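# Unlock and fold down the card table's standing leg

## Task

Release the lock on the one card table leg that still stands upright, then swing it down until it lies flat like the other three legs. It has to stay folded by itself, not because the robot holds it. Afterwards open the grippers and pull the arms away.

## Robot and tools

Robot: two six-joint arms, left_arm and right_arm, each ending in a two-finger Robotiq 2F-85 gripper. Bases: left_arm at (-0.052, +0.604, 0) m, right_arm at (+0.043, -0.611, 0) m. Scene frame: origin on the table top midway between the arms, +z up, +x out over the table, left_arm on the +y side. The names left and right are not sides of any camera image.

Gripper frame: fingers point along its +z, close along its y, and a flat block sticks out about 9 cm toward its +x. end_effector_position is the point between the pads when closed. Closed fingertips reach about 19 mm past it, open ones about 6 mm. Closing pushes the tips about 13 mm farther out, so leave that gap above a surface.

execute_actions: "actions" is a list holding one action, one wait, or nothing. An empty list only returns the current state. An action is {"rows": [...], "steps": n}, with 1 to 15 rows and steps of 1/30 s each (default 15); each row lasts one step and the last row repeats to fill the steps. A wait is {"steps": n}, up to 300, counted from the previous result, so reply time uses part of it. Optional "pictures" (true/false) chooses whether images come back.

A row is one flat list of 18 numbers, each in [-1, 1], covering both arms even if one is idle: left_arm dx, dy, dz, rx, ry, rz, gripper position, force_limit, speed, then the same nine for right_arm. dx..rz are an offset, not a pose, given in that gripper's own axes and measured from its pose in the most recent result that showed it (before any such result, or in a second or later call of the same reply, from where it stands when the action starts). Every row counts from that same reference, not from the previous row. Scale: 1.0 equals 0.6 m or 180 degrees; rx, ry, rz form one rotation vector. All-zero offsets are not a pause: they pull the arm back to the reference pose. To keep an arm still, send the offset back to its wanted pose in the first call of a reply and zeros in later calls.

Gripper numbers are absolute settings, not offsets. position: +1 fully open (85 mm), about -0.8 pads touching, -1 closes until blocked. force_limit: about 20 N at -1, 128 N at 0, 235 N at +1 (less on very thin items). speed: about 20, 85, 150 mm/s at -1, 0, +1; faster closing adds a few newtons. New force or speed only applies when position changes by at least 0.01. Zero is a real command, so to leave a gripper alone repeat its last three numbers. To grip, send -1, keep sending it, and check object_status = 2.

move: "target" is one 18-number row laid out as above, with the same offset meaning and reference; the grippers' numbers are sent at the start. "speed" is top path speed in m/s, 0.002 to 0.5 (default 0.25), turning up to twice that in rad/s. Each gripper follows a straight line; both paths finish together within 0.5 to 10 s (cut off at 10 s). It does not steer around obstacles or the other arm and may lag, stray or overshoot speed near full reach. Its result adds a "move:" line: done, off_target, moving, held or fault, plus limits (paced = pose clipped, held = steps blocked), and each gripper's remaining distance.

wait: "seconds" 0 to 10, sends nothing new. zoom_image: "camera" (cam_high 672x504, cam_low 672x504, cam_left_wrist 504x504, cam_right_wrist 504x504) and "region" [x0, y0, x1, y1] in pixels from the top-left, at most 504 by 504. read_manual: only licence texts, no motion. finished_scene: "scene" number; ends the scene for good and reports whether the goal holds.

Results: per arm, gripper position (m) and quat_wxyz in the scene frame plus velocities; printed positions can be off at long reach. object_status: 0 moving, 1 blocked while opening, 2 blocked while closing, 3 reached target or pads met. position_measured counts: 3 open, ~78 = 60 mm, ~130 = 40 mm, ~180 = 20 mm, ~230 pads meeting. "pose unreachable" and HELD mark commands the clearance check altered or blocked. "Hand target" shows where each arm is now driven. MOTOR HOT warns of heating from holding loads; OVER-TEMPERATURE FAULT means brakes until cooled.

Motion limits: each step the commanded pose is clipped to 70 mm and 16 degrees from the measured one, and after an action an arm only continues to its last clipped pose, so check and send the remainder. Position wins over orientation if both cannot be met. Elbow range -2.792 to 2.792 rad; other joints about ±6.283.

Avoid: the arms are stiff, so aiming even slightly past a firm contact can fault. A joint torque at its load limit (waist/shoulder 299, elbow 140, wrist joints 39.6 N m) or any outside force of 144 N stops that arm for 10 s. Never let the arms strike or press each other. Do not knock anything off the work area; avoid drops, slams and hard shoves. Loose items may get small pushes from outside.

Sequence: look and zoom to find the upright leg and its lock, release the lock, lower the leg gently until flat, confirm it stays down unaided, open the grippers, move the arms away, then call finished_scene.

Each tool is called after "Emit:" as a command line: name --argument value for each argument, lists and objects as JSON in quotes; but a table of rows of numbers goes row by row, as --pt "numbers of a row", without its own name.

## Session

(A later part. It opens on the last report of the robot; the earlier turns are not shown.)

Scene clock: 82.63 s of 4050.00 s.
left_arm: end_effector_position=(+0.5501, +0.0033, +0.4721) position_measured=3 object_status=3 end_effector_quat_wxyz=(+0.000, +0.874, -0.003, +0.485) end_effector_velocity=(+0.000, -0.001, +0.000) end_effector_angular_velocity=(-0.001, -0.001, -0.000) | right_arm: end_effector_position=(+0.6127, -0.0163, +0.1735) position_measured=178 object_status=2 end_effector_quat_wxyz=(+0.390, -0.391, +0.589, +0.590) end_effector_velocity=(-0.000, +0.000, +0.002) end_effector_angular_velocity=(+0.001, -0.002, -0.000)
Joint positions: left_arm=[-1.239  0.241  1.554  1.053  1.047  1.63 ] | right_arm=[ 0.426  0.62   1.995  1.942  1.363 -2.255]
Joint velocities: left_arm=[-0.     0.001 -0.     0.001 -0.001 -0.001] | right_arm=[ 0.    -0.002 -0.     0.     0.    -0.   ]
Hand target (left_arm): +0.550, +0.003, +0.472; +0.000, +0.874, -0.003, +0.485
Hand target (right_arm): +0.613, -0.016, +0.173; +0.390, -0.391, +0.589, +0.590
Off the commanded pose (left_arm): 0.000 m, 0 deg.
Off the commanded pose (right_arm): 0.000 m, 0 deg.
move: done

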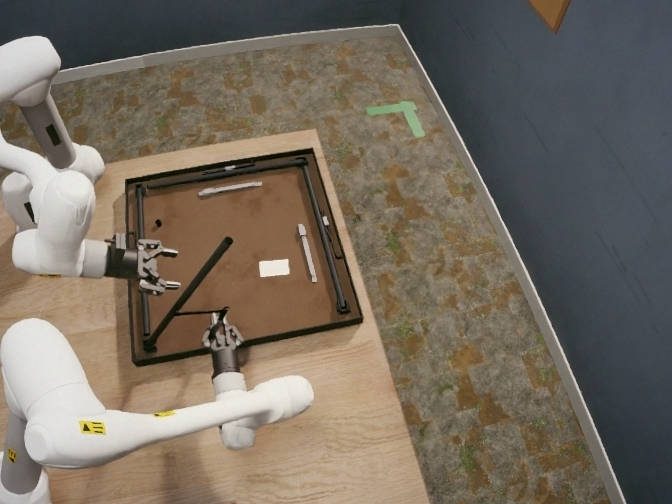

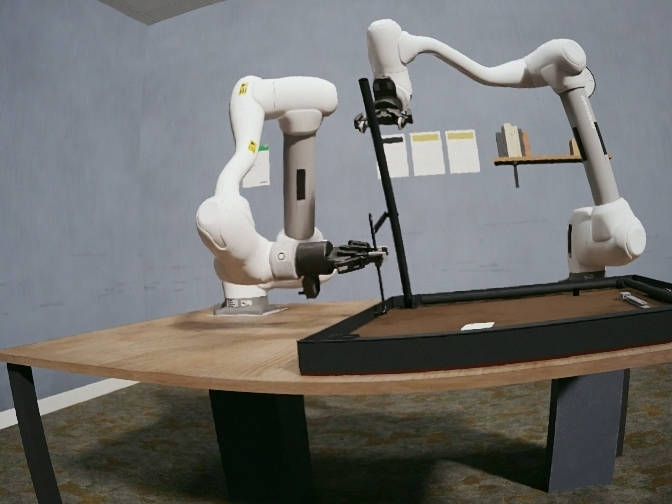

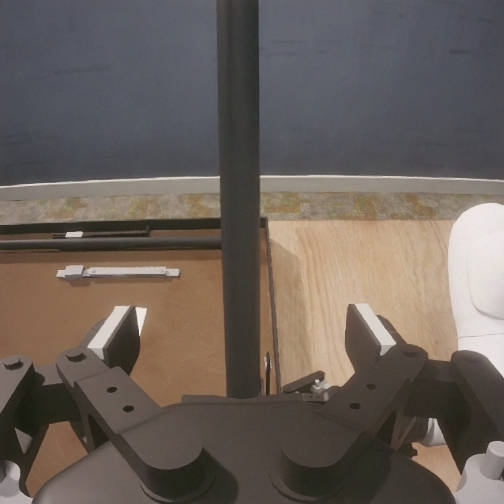

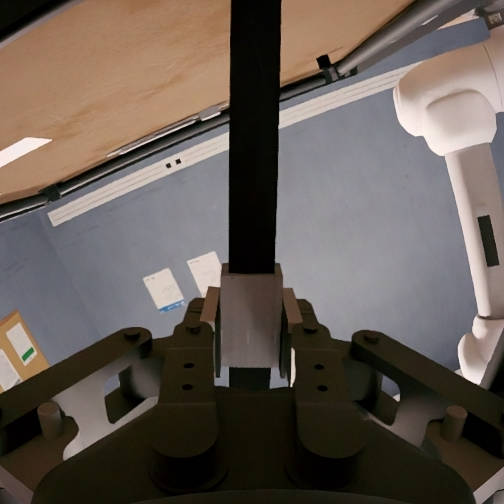

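Emit:
move --target '[0,0,0.11,0,0,0,0.5,-0.5,0, 0,0,0,0,0,0,-1,-0.4,-0.5]' --speed 0.06

Emit:
move --target '[0,0,0,0,0,0,-1,-0.6,-0.3, 0,0,0,0,0,0,-1,-0.4,-0.5]'

Emit:
move --target '[0,0,0,0,0,0,-1,-0.6,-0.3, 0,0,0,0,0,0,0.3,-0.4,0]'

Emit:
move --target '[0,0,0,0,0,0,-1,-0.6,-0.3, 0,0,-0.4,0,0,0,0.3,-0.4,0]'

Emit:
move --target '[-0.029,0,0.19,0,-0.078,0,-1,-0.6,-0.3, 0,0,0,0,0,0,0.3,-0.4,0]' --speed 0.08

Emit:
move --target '[-0.029,0,0.19,0,-0.078,0,-1,-0.6,-0.3, 0,0,0,0,0,0,0.3,-0.4,0]' --speed 0.08

Emit:
move --target '[-0.029,0,0.19,0,-0.078,0,-1,-0.6,-0.3, 0,0,0,0,0,0,0.3,-0.4,0]' --speed 0.08

Emit:
move --target '[-0.022,0,0.163,0,-0.067,0,-1,-0.6,-0.3, 0,0,0,0,0,0,0.3,-0.4,0]' --speed 0.06

Scene clock: 95.93 s of 4050.00 s.
left_arm: end_effector_position=(+0.6061, +0.0031, +0.4372) position_measured=66 object_status=3 end_effector_quat_wxyz=(+0.000, +0.874, -0.003, +0.485) end_effector_velocity=(+0.000, +0.000, -0.001) end_effector_angular_velocity=(+0.000, +0.000, +0.001) | right_arm: end_effector_position=(+0.6127, -0.0163, +0.1735) position_measured=178 object_status=2 end_effector_quat_wxyz=(+0.390, -0.391, +0.589, +0.590) end_effector_velocity=(+0.001, -0.000, +0.002) end_effector_angular_velocity=(+0.002, -0.001, -0.002)
Joint positions: left_arm=[-1.17   0.302  1.539  1.075  0.967  1.622] | right_arm=[ 0.426  0.62   1.995  1.942  1.363 -2.255]
Joint velocities: left_arm=[ 0.001  0.     0.    -0.    -0.    -0.001] | right_arm=[-0.    -0.002  0.     0.002  0.     0.   ]
Hand target (left_arm): +0.606, +0.003, +0.437; +0.000, +0.874, -0.003, +0.485
Hand target (right_arm): +0.613, -0.016, +0.173; +0.390, -0.391, +0.589, +0.590
Off the commanded pose (left_arm): 0.000 m, 0 deg.
Off the commanded pose (right_arm): 0.000 m, 0 deg.
After step 90, 8.93 s passed at rest.
move: done

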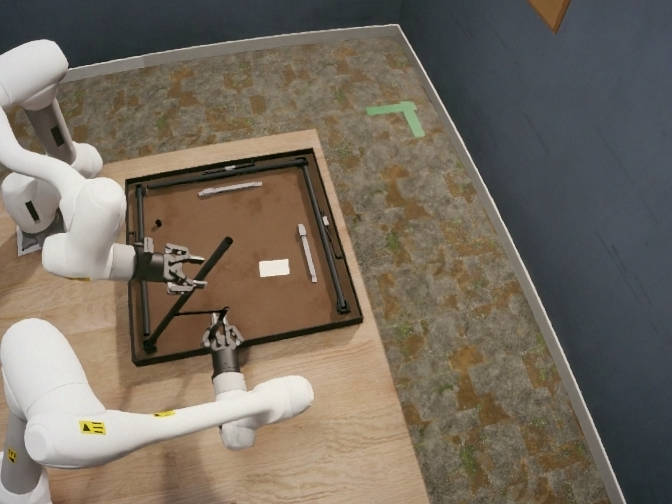

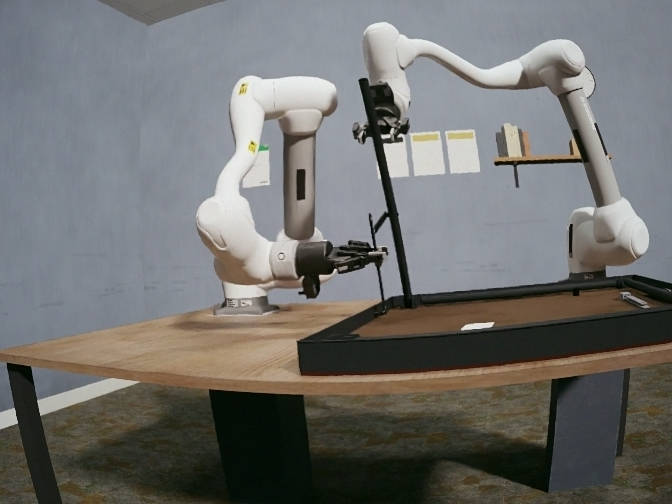

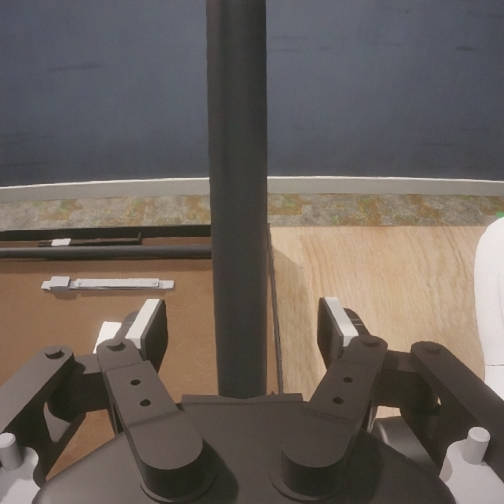

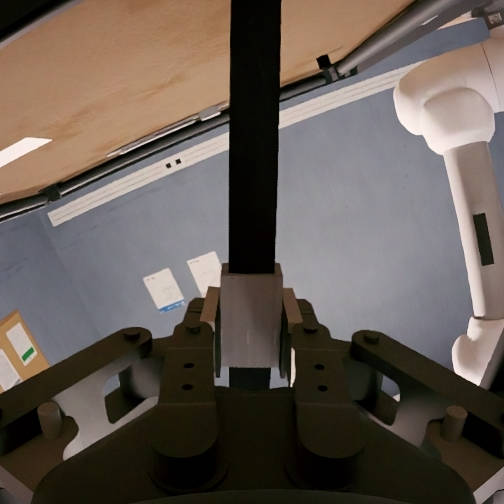

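Scene clock: 96.87 s of 4050.00 s.
left_arm: end_effector_position=(+0.6061, +0.0031, +0.4372) position_measured=179 object_status=2 end_effector_quat_wxyz=(+0.000, +0.874, -0.003, +0.485) end_effector_velocity=(+0.001, +0.000, +0.000) end_effector_angular_velocity=(-0.001, -0.000, +0.001) | right_arm: end_effector_position=(+0.6127, -0.0163, +0.1735) position_measured=178 object_status=2 end_effector_quat_wxyz=(+0.390, -0.391, +0.589, +0.590) end_effector_velocity=(+0.000, +0.000, -0.000) end_effector_angular_velocity=(+0.001, +0.000, -0.000)
Joint positions: left_arm=[-1.17   0.302  1.539  1.075  0.967  1.622] | right_arm=[ 0.426  0.62   1.995  1.942  1.363 -2.255]
Joint velocities: left_arm=[ 0.002  0.001 -0.001  0.    -0.001 -0.   ] | right_arm=[ 0.     0.001 -0.001  0.001  0.     0.   ]
Hand target (left_arm): +0.606, +0.003, +0.437; +0.000, +0.874, -0.003, +0.485
Hand target (right_arm): +0.613, -0.016, +0.173; +0.390, -0.391, +0.589, +0.590
Off the commanded pose (left_arm): 0.000 m, 0 deg.
Off the commanded pose (right_arm): 0.000 m, 0 deg.
move: done

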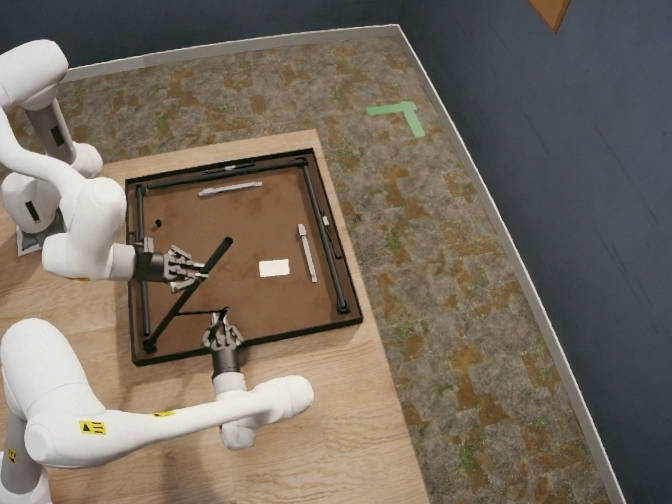

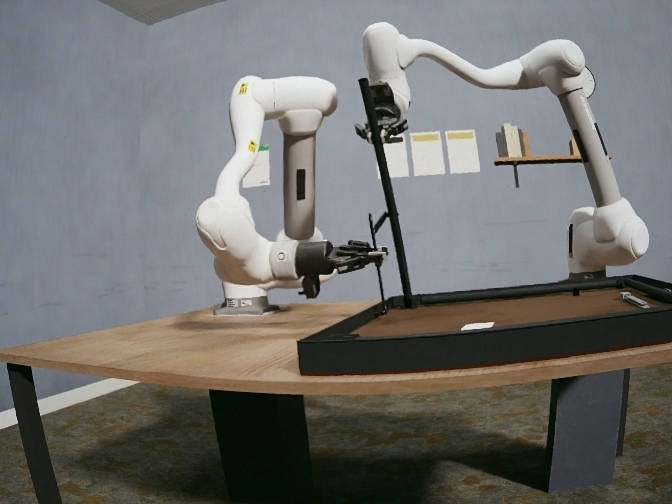

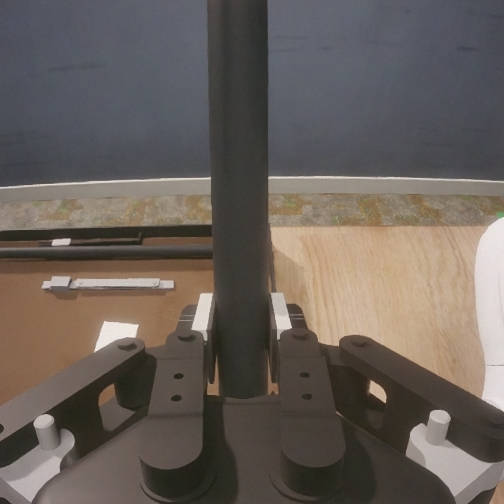

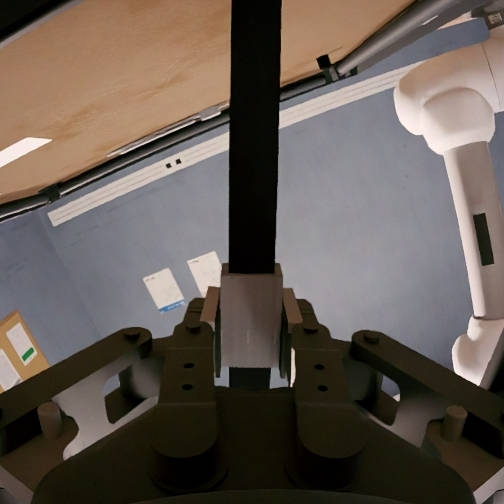

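Scene clock: 97.63 s of 4050.00 s.
left_arm: end_effector_position=(+0.6061, +0.0031, +0.4372) position_measured=179 object_status=2 end_effector_quat_wxyz=(+0.000, +0.874, -0.003, +0.485) end_effector_velocity=(+0.001, -0.000, +0.000) end_effector_angular_velocity=(+0.001, -0.002, -0.002) | right_arm: end_effector_position=(+0.6128, -0.0163, +0.1736) position_measured=91 object_status=0 end_effector_quat_wxyz=(+0.390, -0.391, +0.589, +0.590) end_effector_velocity=(+0.001, -0.001, -0.000) end_effector_angular_velocity=(-0.000, +0.001, -0.000)
Joint positions: left_arm=[-1.17   0.302  1.539  1.075  0.967  1.622] | right_arm=[ 0.426  0.62   1.995  1.942  1.363 -2.255]
Joint velocities: left_arm=[ 0.     0.    -0.     0.002 -0.001  0.001] | right_arm=[-0.001  0.001 -0.001 -0.001  0.     0.001]
Hand target (left_arm): +0.606, +0.003, +0.437; +0.000, +0.874, -0.003, +0.485
Hand target (right_arm): +0.613, -0.016, +0.173; +0.390, -0.391, +0.589, +0.590
Off the commanded pose (left_arm): 0.000 m, 0 deg.
Off the commanded pose (right_arm): 0.000 m, 0 deg.
move: done

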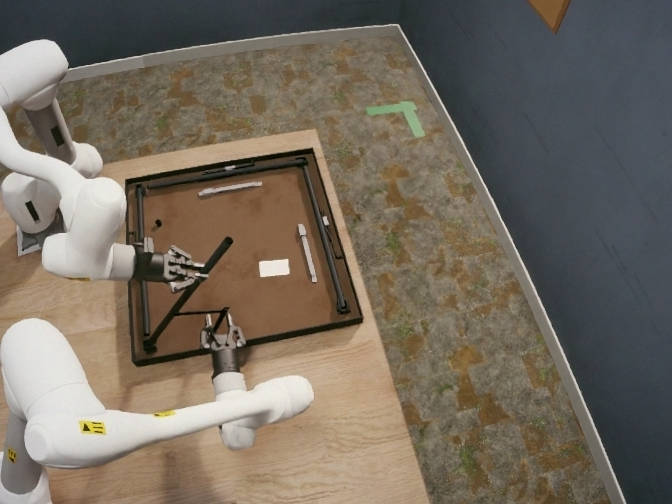

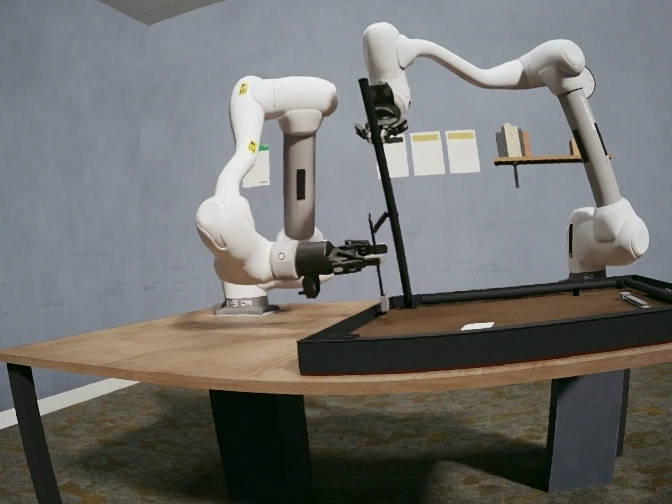

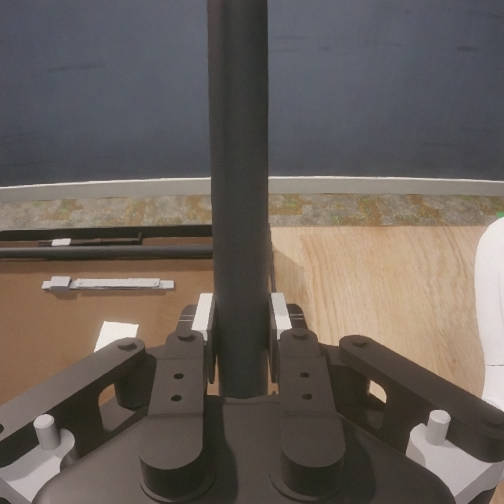

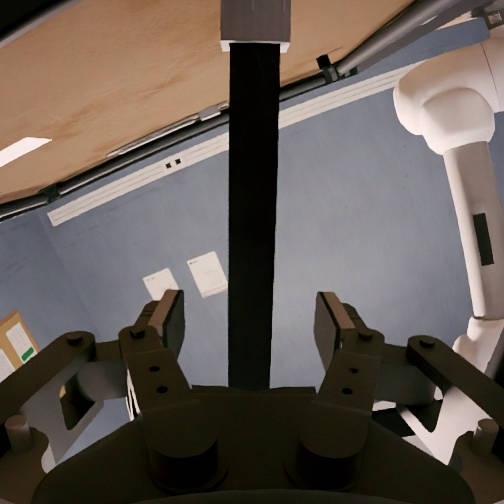

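Scene clock: 98.97 s of 4050.00 s.
left_arm: end_effector_position=(+0.6061, +0.0031, +0.4372) position_measured=179 object_status=2 end_effector_quat_wxyz=(+0.000, +0.874, -0.003, +0.485) end_effector_velocity=(-0.000, -0.000, -0.000) end_effector_angular_velocity=(+0.001, +0.001, -0.000) | right_arm: end_effector_position=(+0.6134, -0.2560, +0.1734) position_measured=91 object_status=3 end_effector_quat_wxyz=(+0.391, -0.391, +0.589, +0.590) end_effector_velocity=(+0.001, -0.000, +0.000) end_effector_angular_velocity=(+0.001, -0.001, -0.002)
Joint positions: left_arm=[-1.17   0.302  1.539  1.075  0.967  1.622] | right_arm=[ 0.039  0.562  2.132  1.603  1.556 -2.295]
Joint velocities: left_arm=[-0.     0.     0.    -0.001  0.     0.001] | right_arm=[-0.001  0.    -0.001  0.001  0.    -0.001]
Hand target (left_arm): +0.606, +0.003, +0.437; +0.000, +0.874, -0.003, +0.485
Hand target (right_arm): +0.613, -0.256, +0.173; +0.391, -0.391, +0.589, +0.590
Off the commanded pose (left_arm): 0.000 m, 0 deg.
Off the commanded pose (right_arm): 0.000 m, 0 deg.
move: done

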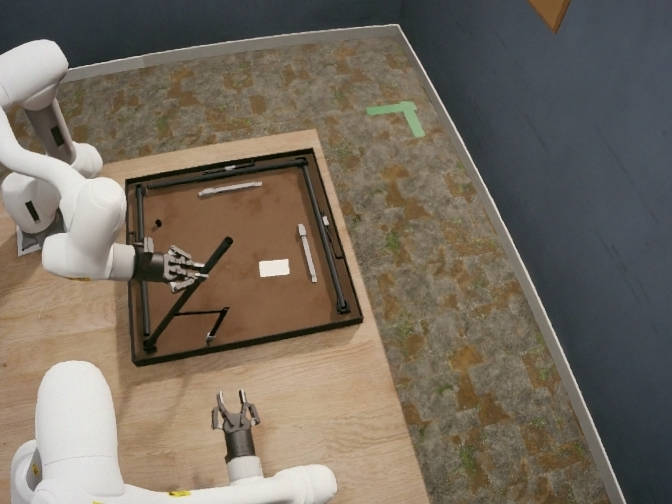

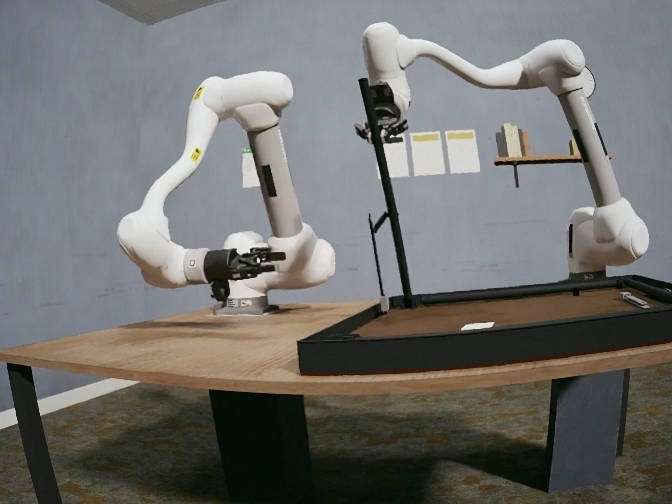

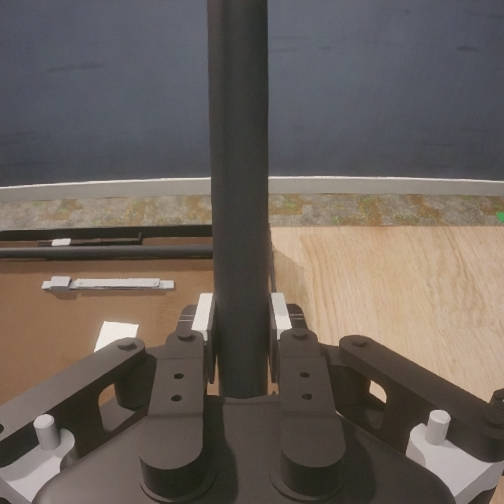

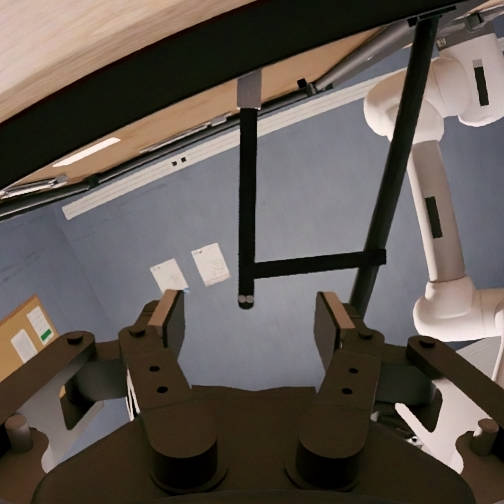

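Scene clock: 100.77 s of 4050.00 s.
left_arm: end_effector_position=(+0.6935, +0.0028, +0.3621) position_measured=179 object_status=2 end_effector_quat_wxyz=(-0.000, +0.927, -0.003, +0.375) end_effector_velocity=(+0.001, +0.001, +0.001) end_effector_angular_velocity=(+0.000, -0.002, +0.001) | right_arm: end_effector_position=(+0.6134, -0.2560, +0.1734) position_measured=91 object_status=3 end_effector_quat_wxyz=(+0.391, -0.391, +0.589, +0.590) end_effector_velocity=(+0.001, -0.000, +0.000) end_effector_angular_velocity=(+0.000, -0.000, -0.001)
Joint positions: left_arm=[-1.028  0.44   1.378  0.737  0.922  1.926] | right_arm=[ 0.039  0.562  2.132  1.603  1.556 -2.295]
Joint velocities: left_arm=[ 0.001  0.    -0.001  0.001  0.     0.   ] | right_arm=[-0.     0.    -0.001  0.001 -0.     0.   ]
Hand target (left_arm): +0.694, +0.003, +0.362; +0.000, +0.927, -0.002, +0.375
Hand target (right_arm): +0.613, -0.256, +0.173; +0.391, -0.391, +0.589, +0.590
Off the commanded pose (left_arm): 0.000 m, 0 deg.
Off the commanded pose (right_arm): 0.000 m, 0 deg.
move: done

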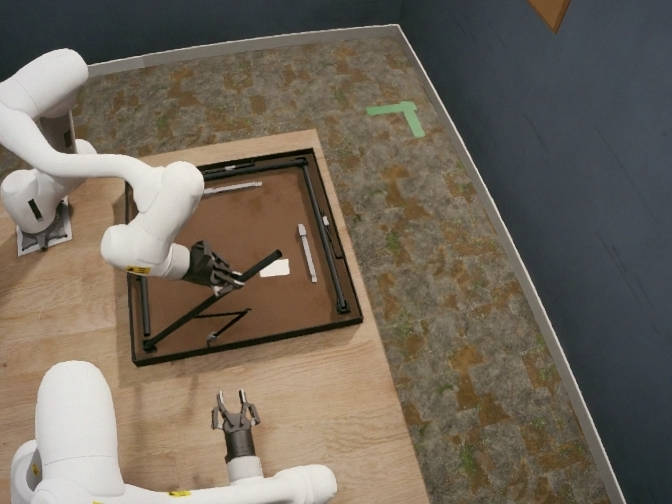

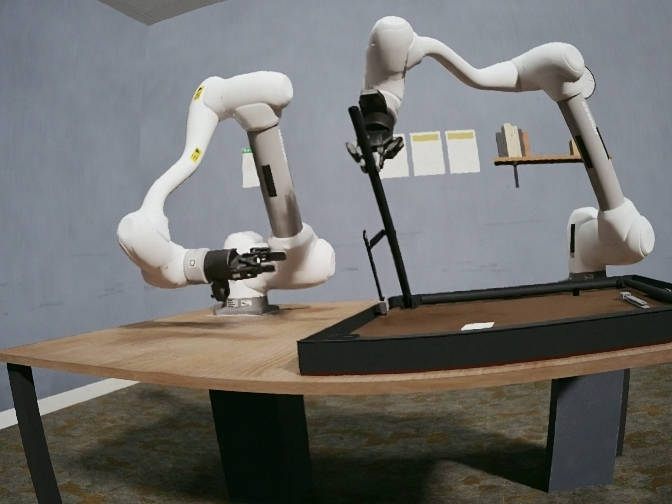

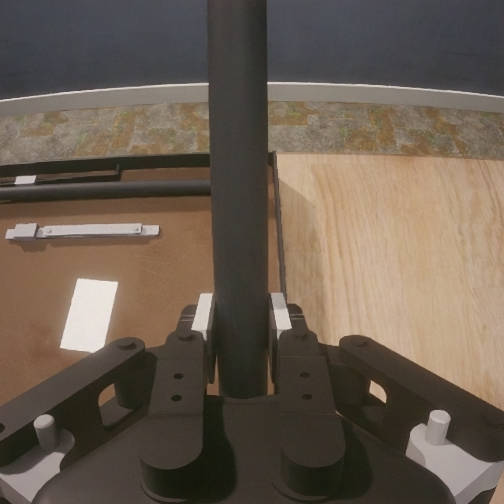

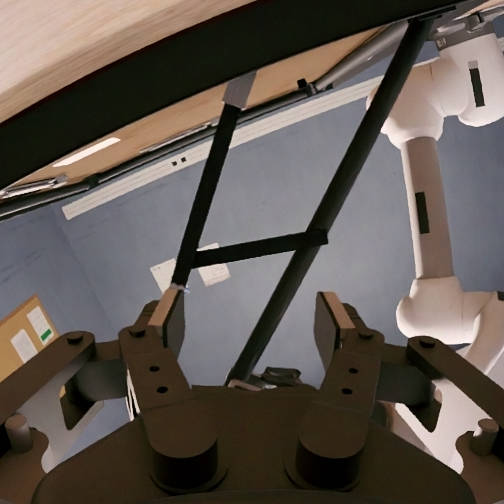

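Scene clock: 102.57 s of 4050.00 s.
left_arm: end_effector_position=(+0.7600, +0.0026, +0.2679) position_measured=179 object_status=2 end_effector_quat_wxyz=(-0.000, +0.966, -0.002, +0.258) end_effector_velocity=(+0.001, +0.001, +0.001) end_effector_angular_velocity=(+0.001, -0.001, -0.001) | right_arm: end_effector_position=(+0.6134, -0.2560, +0.1734) position_measured=91 object_status=3 end_effector_quat_wxyz=(+0.391, -0.391, +0.589, +0.590) end_effector_velocity=(+0.000, +0.000, -0.000) end_effector_angular_velocity=(+0.000, +0.000, +0.000)
Joint positions: left_arm=[-0.92   0.605  1.211  0.434  0.981  2.191] | right_arm=[ 0.039  0.562  2.132  1.603  1.556 -2.295]
Joint velocities: left_arm=[ 0.001 -0.    -0.002  0.001  0.001  0.002] | right_arm=[ 0.     0.001 -0.001  0.     0.    -0.   ]
Hand target (left_arm): +0.760, +0.003, +0.268; -0.000, +0.966, -0.002, +0.258
Hand target (right_arm): +0.613, -0.256, +0.173; +0.391, -0.391, +0.589, +0.590
Off the commanded pose (left_arm): 0.000 m, 0 deg.
Off the commanded pose (right_arm): 0.000 m, 0 deg.
move: done

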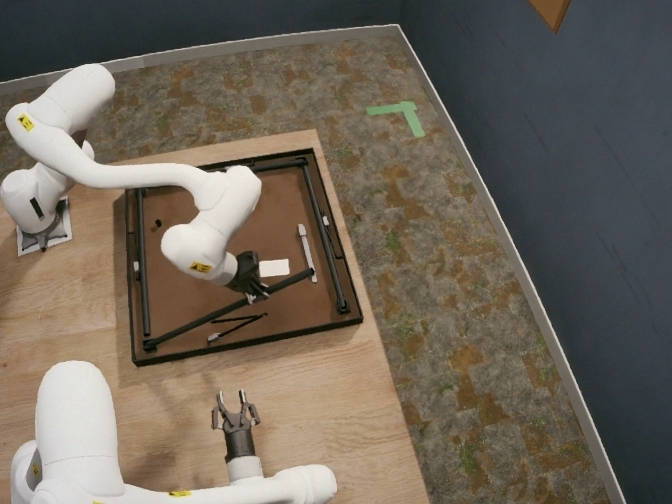

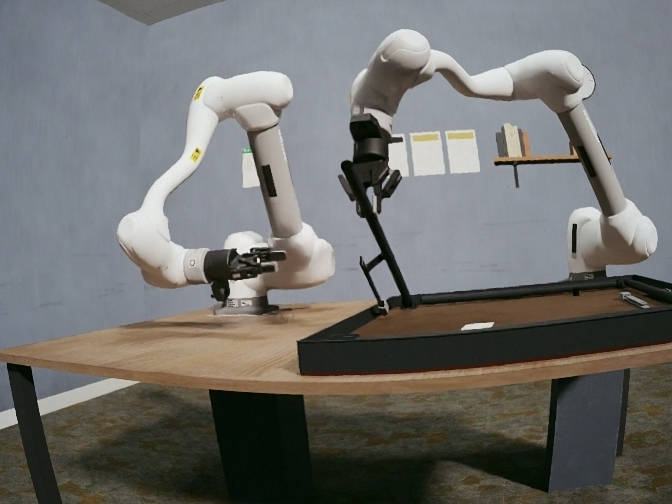

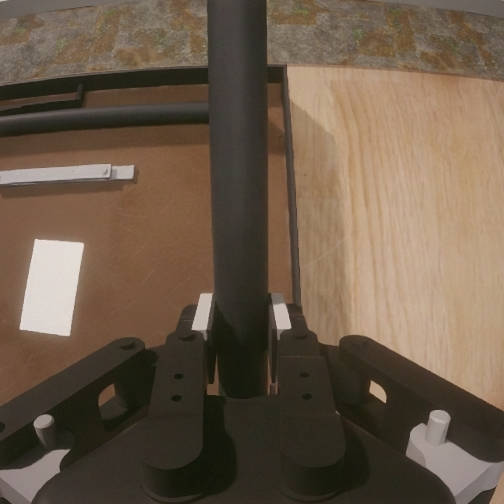

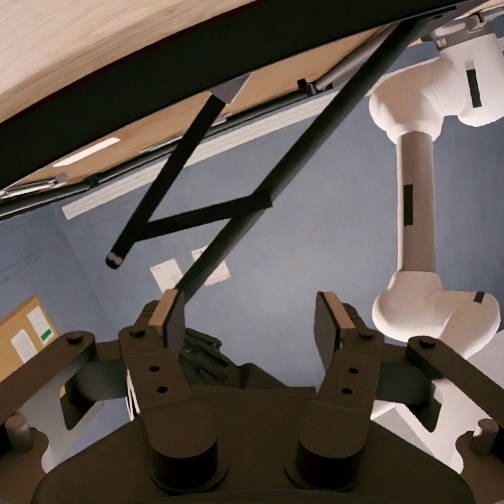

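Scene clock: 104.37 s of 4050.00 s.
left_arm: end_effector_position=(+0.8019, +0.0026, +0.1606) position_measured=179 object_status=2 end_effector_quat_wxyz=(-0.001, +0.990, -0.002, +0.138) end_effector_velocity=(+0.000, -0.000, -0.000) end_effector_angular_velocity=(+0.002, -0.002, -0.002) | right_arm: end_effector_position=(+0.6134, -0.2560, +0.1734) position_measured=91 object_status=3 end_effector_quat_wxyz=(+0.391, -0.391, +0.589, +0.590) end_effector_velocity=(+0.001, -0.001, +0.002) end_effector_angular_velocity=(+0.001, -0.003, -0.001)
Joint positions: left_arm=[-0.842  0.785  1.044  0.199  1.106  2.378] | right_arm=[ 0.039  0.562  2.132  1.603  1.556 -2.295]
Joint velocities: left_arm=[-0.001  0.001 -0.001  0.003 -0.     0.   ] | right_arm=[-0.001 -0.002 -0.001  0.     0.    -0.   ]
Hand target (left_arm): +0.802, +0.003, +0.161; -0.001, +0.990, -0.002, +0.138
Hand target (right_arm): +0.613, -0.256, +0.173; +0.391, -0.391, +0.589, +0.590
Off the commanded pose (left_arm): 0.000 m, 0 deg.
Off the commanded pose (right_arm): 0.000 m, 0 deg.
move: done

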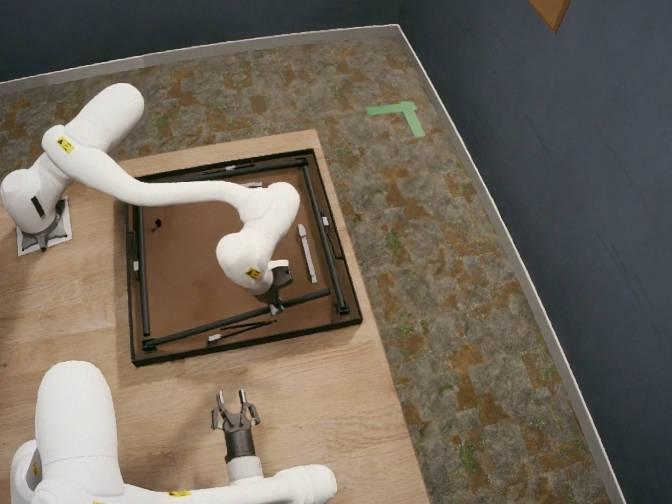

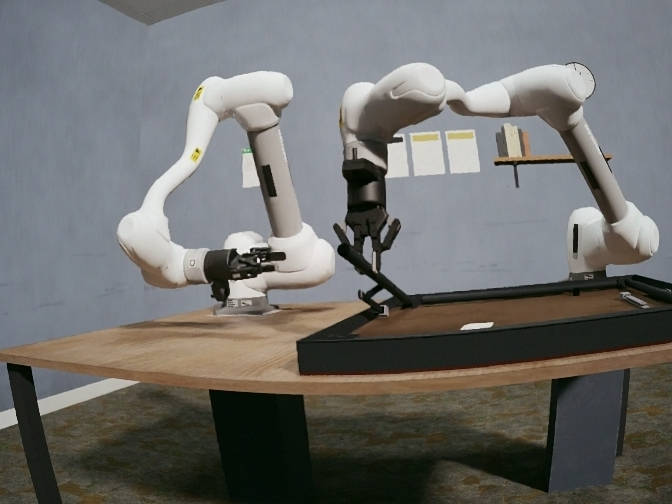

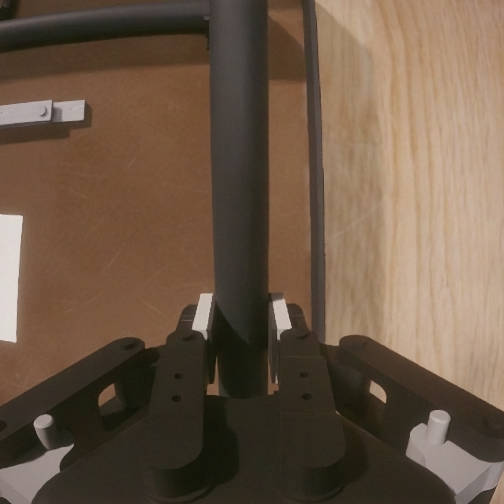

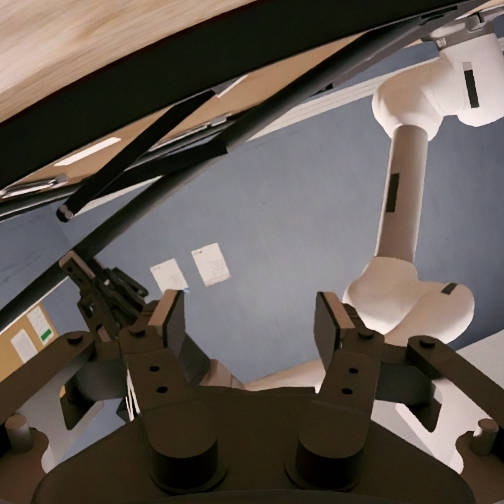

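Scene clock: 106.40 s of 4050.00 s.
left_arm: end_effector_position=(+0.8160, +0.0027, +0.0630) position_measured=179 object_status=2 end_effector_quat_wxyz=(-0.001, +0.999, -0.002, +0.034) end_effector_velocity=(+0.000, +0.001, -0.000) end_effector_angular_velocity=(+0.000, +0.001, -0.001) | right_arm: end_effector_position=(+0.6134, -0.2560, +0.1734) position_measured=91 object_status=3 end_effector_quat_wxyz=(+0.391, -0.391, +0.589, +0.590) end_effector_velocity=(-0.000, +0.001, +0.001) end_effector_angular_velocity=(+0.000, -0.001, +0.001)
Joint positions: left_arm=[-0.795  0.945  0.905  0.045  1.24   2.482] | right_arm=[ 0.039  0.562  2.132  1.603  1.556 -2.295]
Joint velocities: left_arm=[ 0.001  0.    -0.    -0.001  0.001  0.002] | right_arm=[ 0.001 -0.001 -0.     0.     0.    -0.   ]
Hand target (left_arm): +0.816, +0.003, +0.063; -0.001, +0.999, -0.002, +0.034
Hand target (right_arm): +0.613, -0.256, +0.173; +0.391, -0.391, +0.589, +0.590
Off the commanded pose (left_arm): 0.000 m, 0 deg.
Off the commanded pose (right_arm): 0.000 m, 0 deg.
move: done

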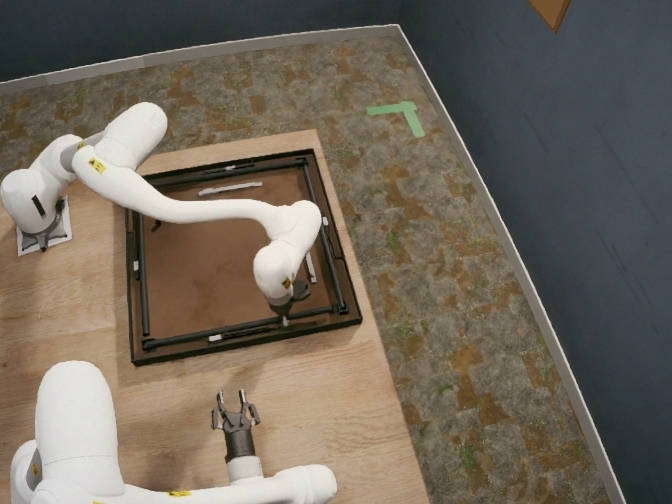

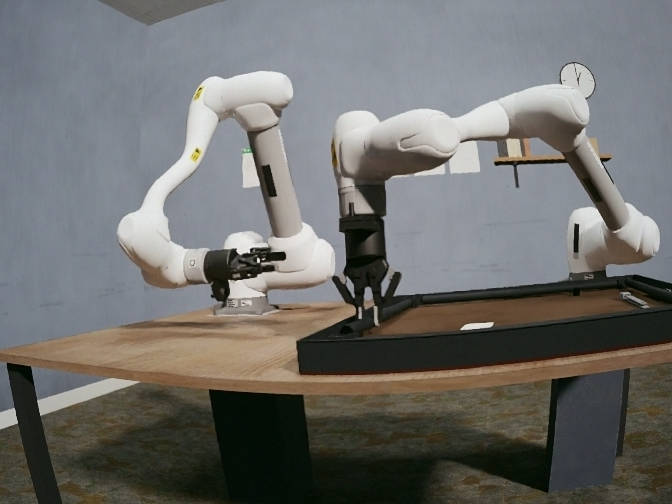

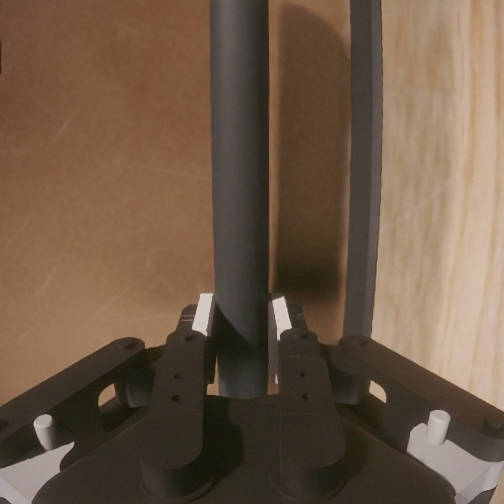

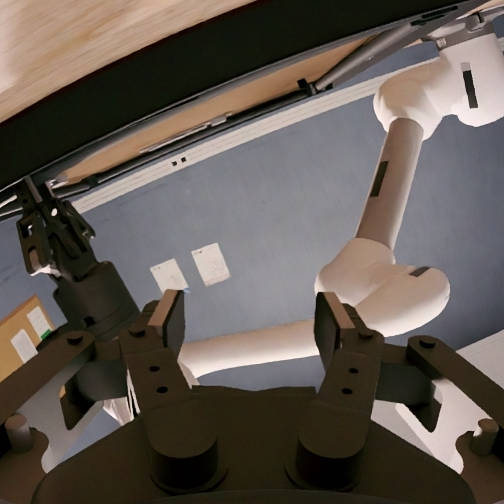

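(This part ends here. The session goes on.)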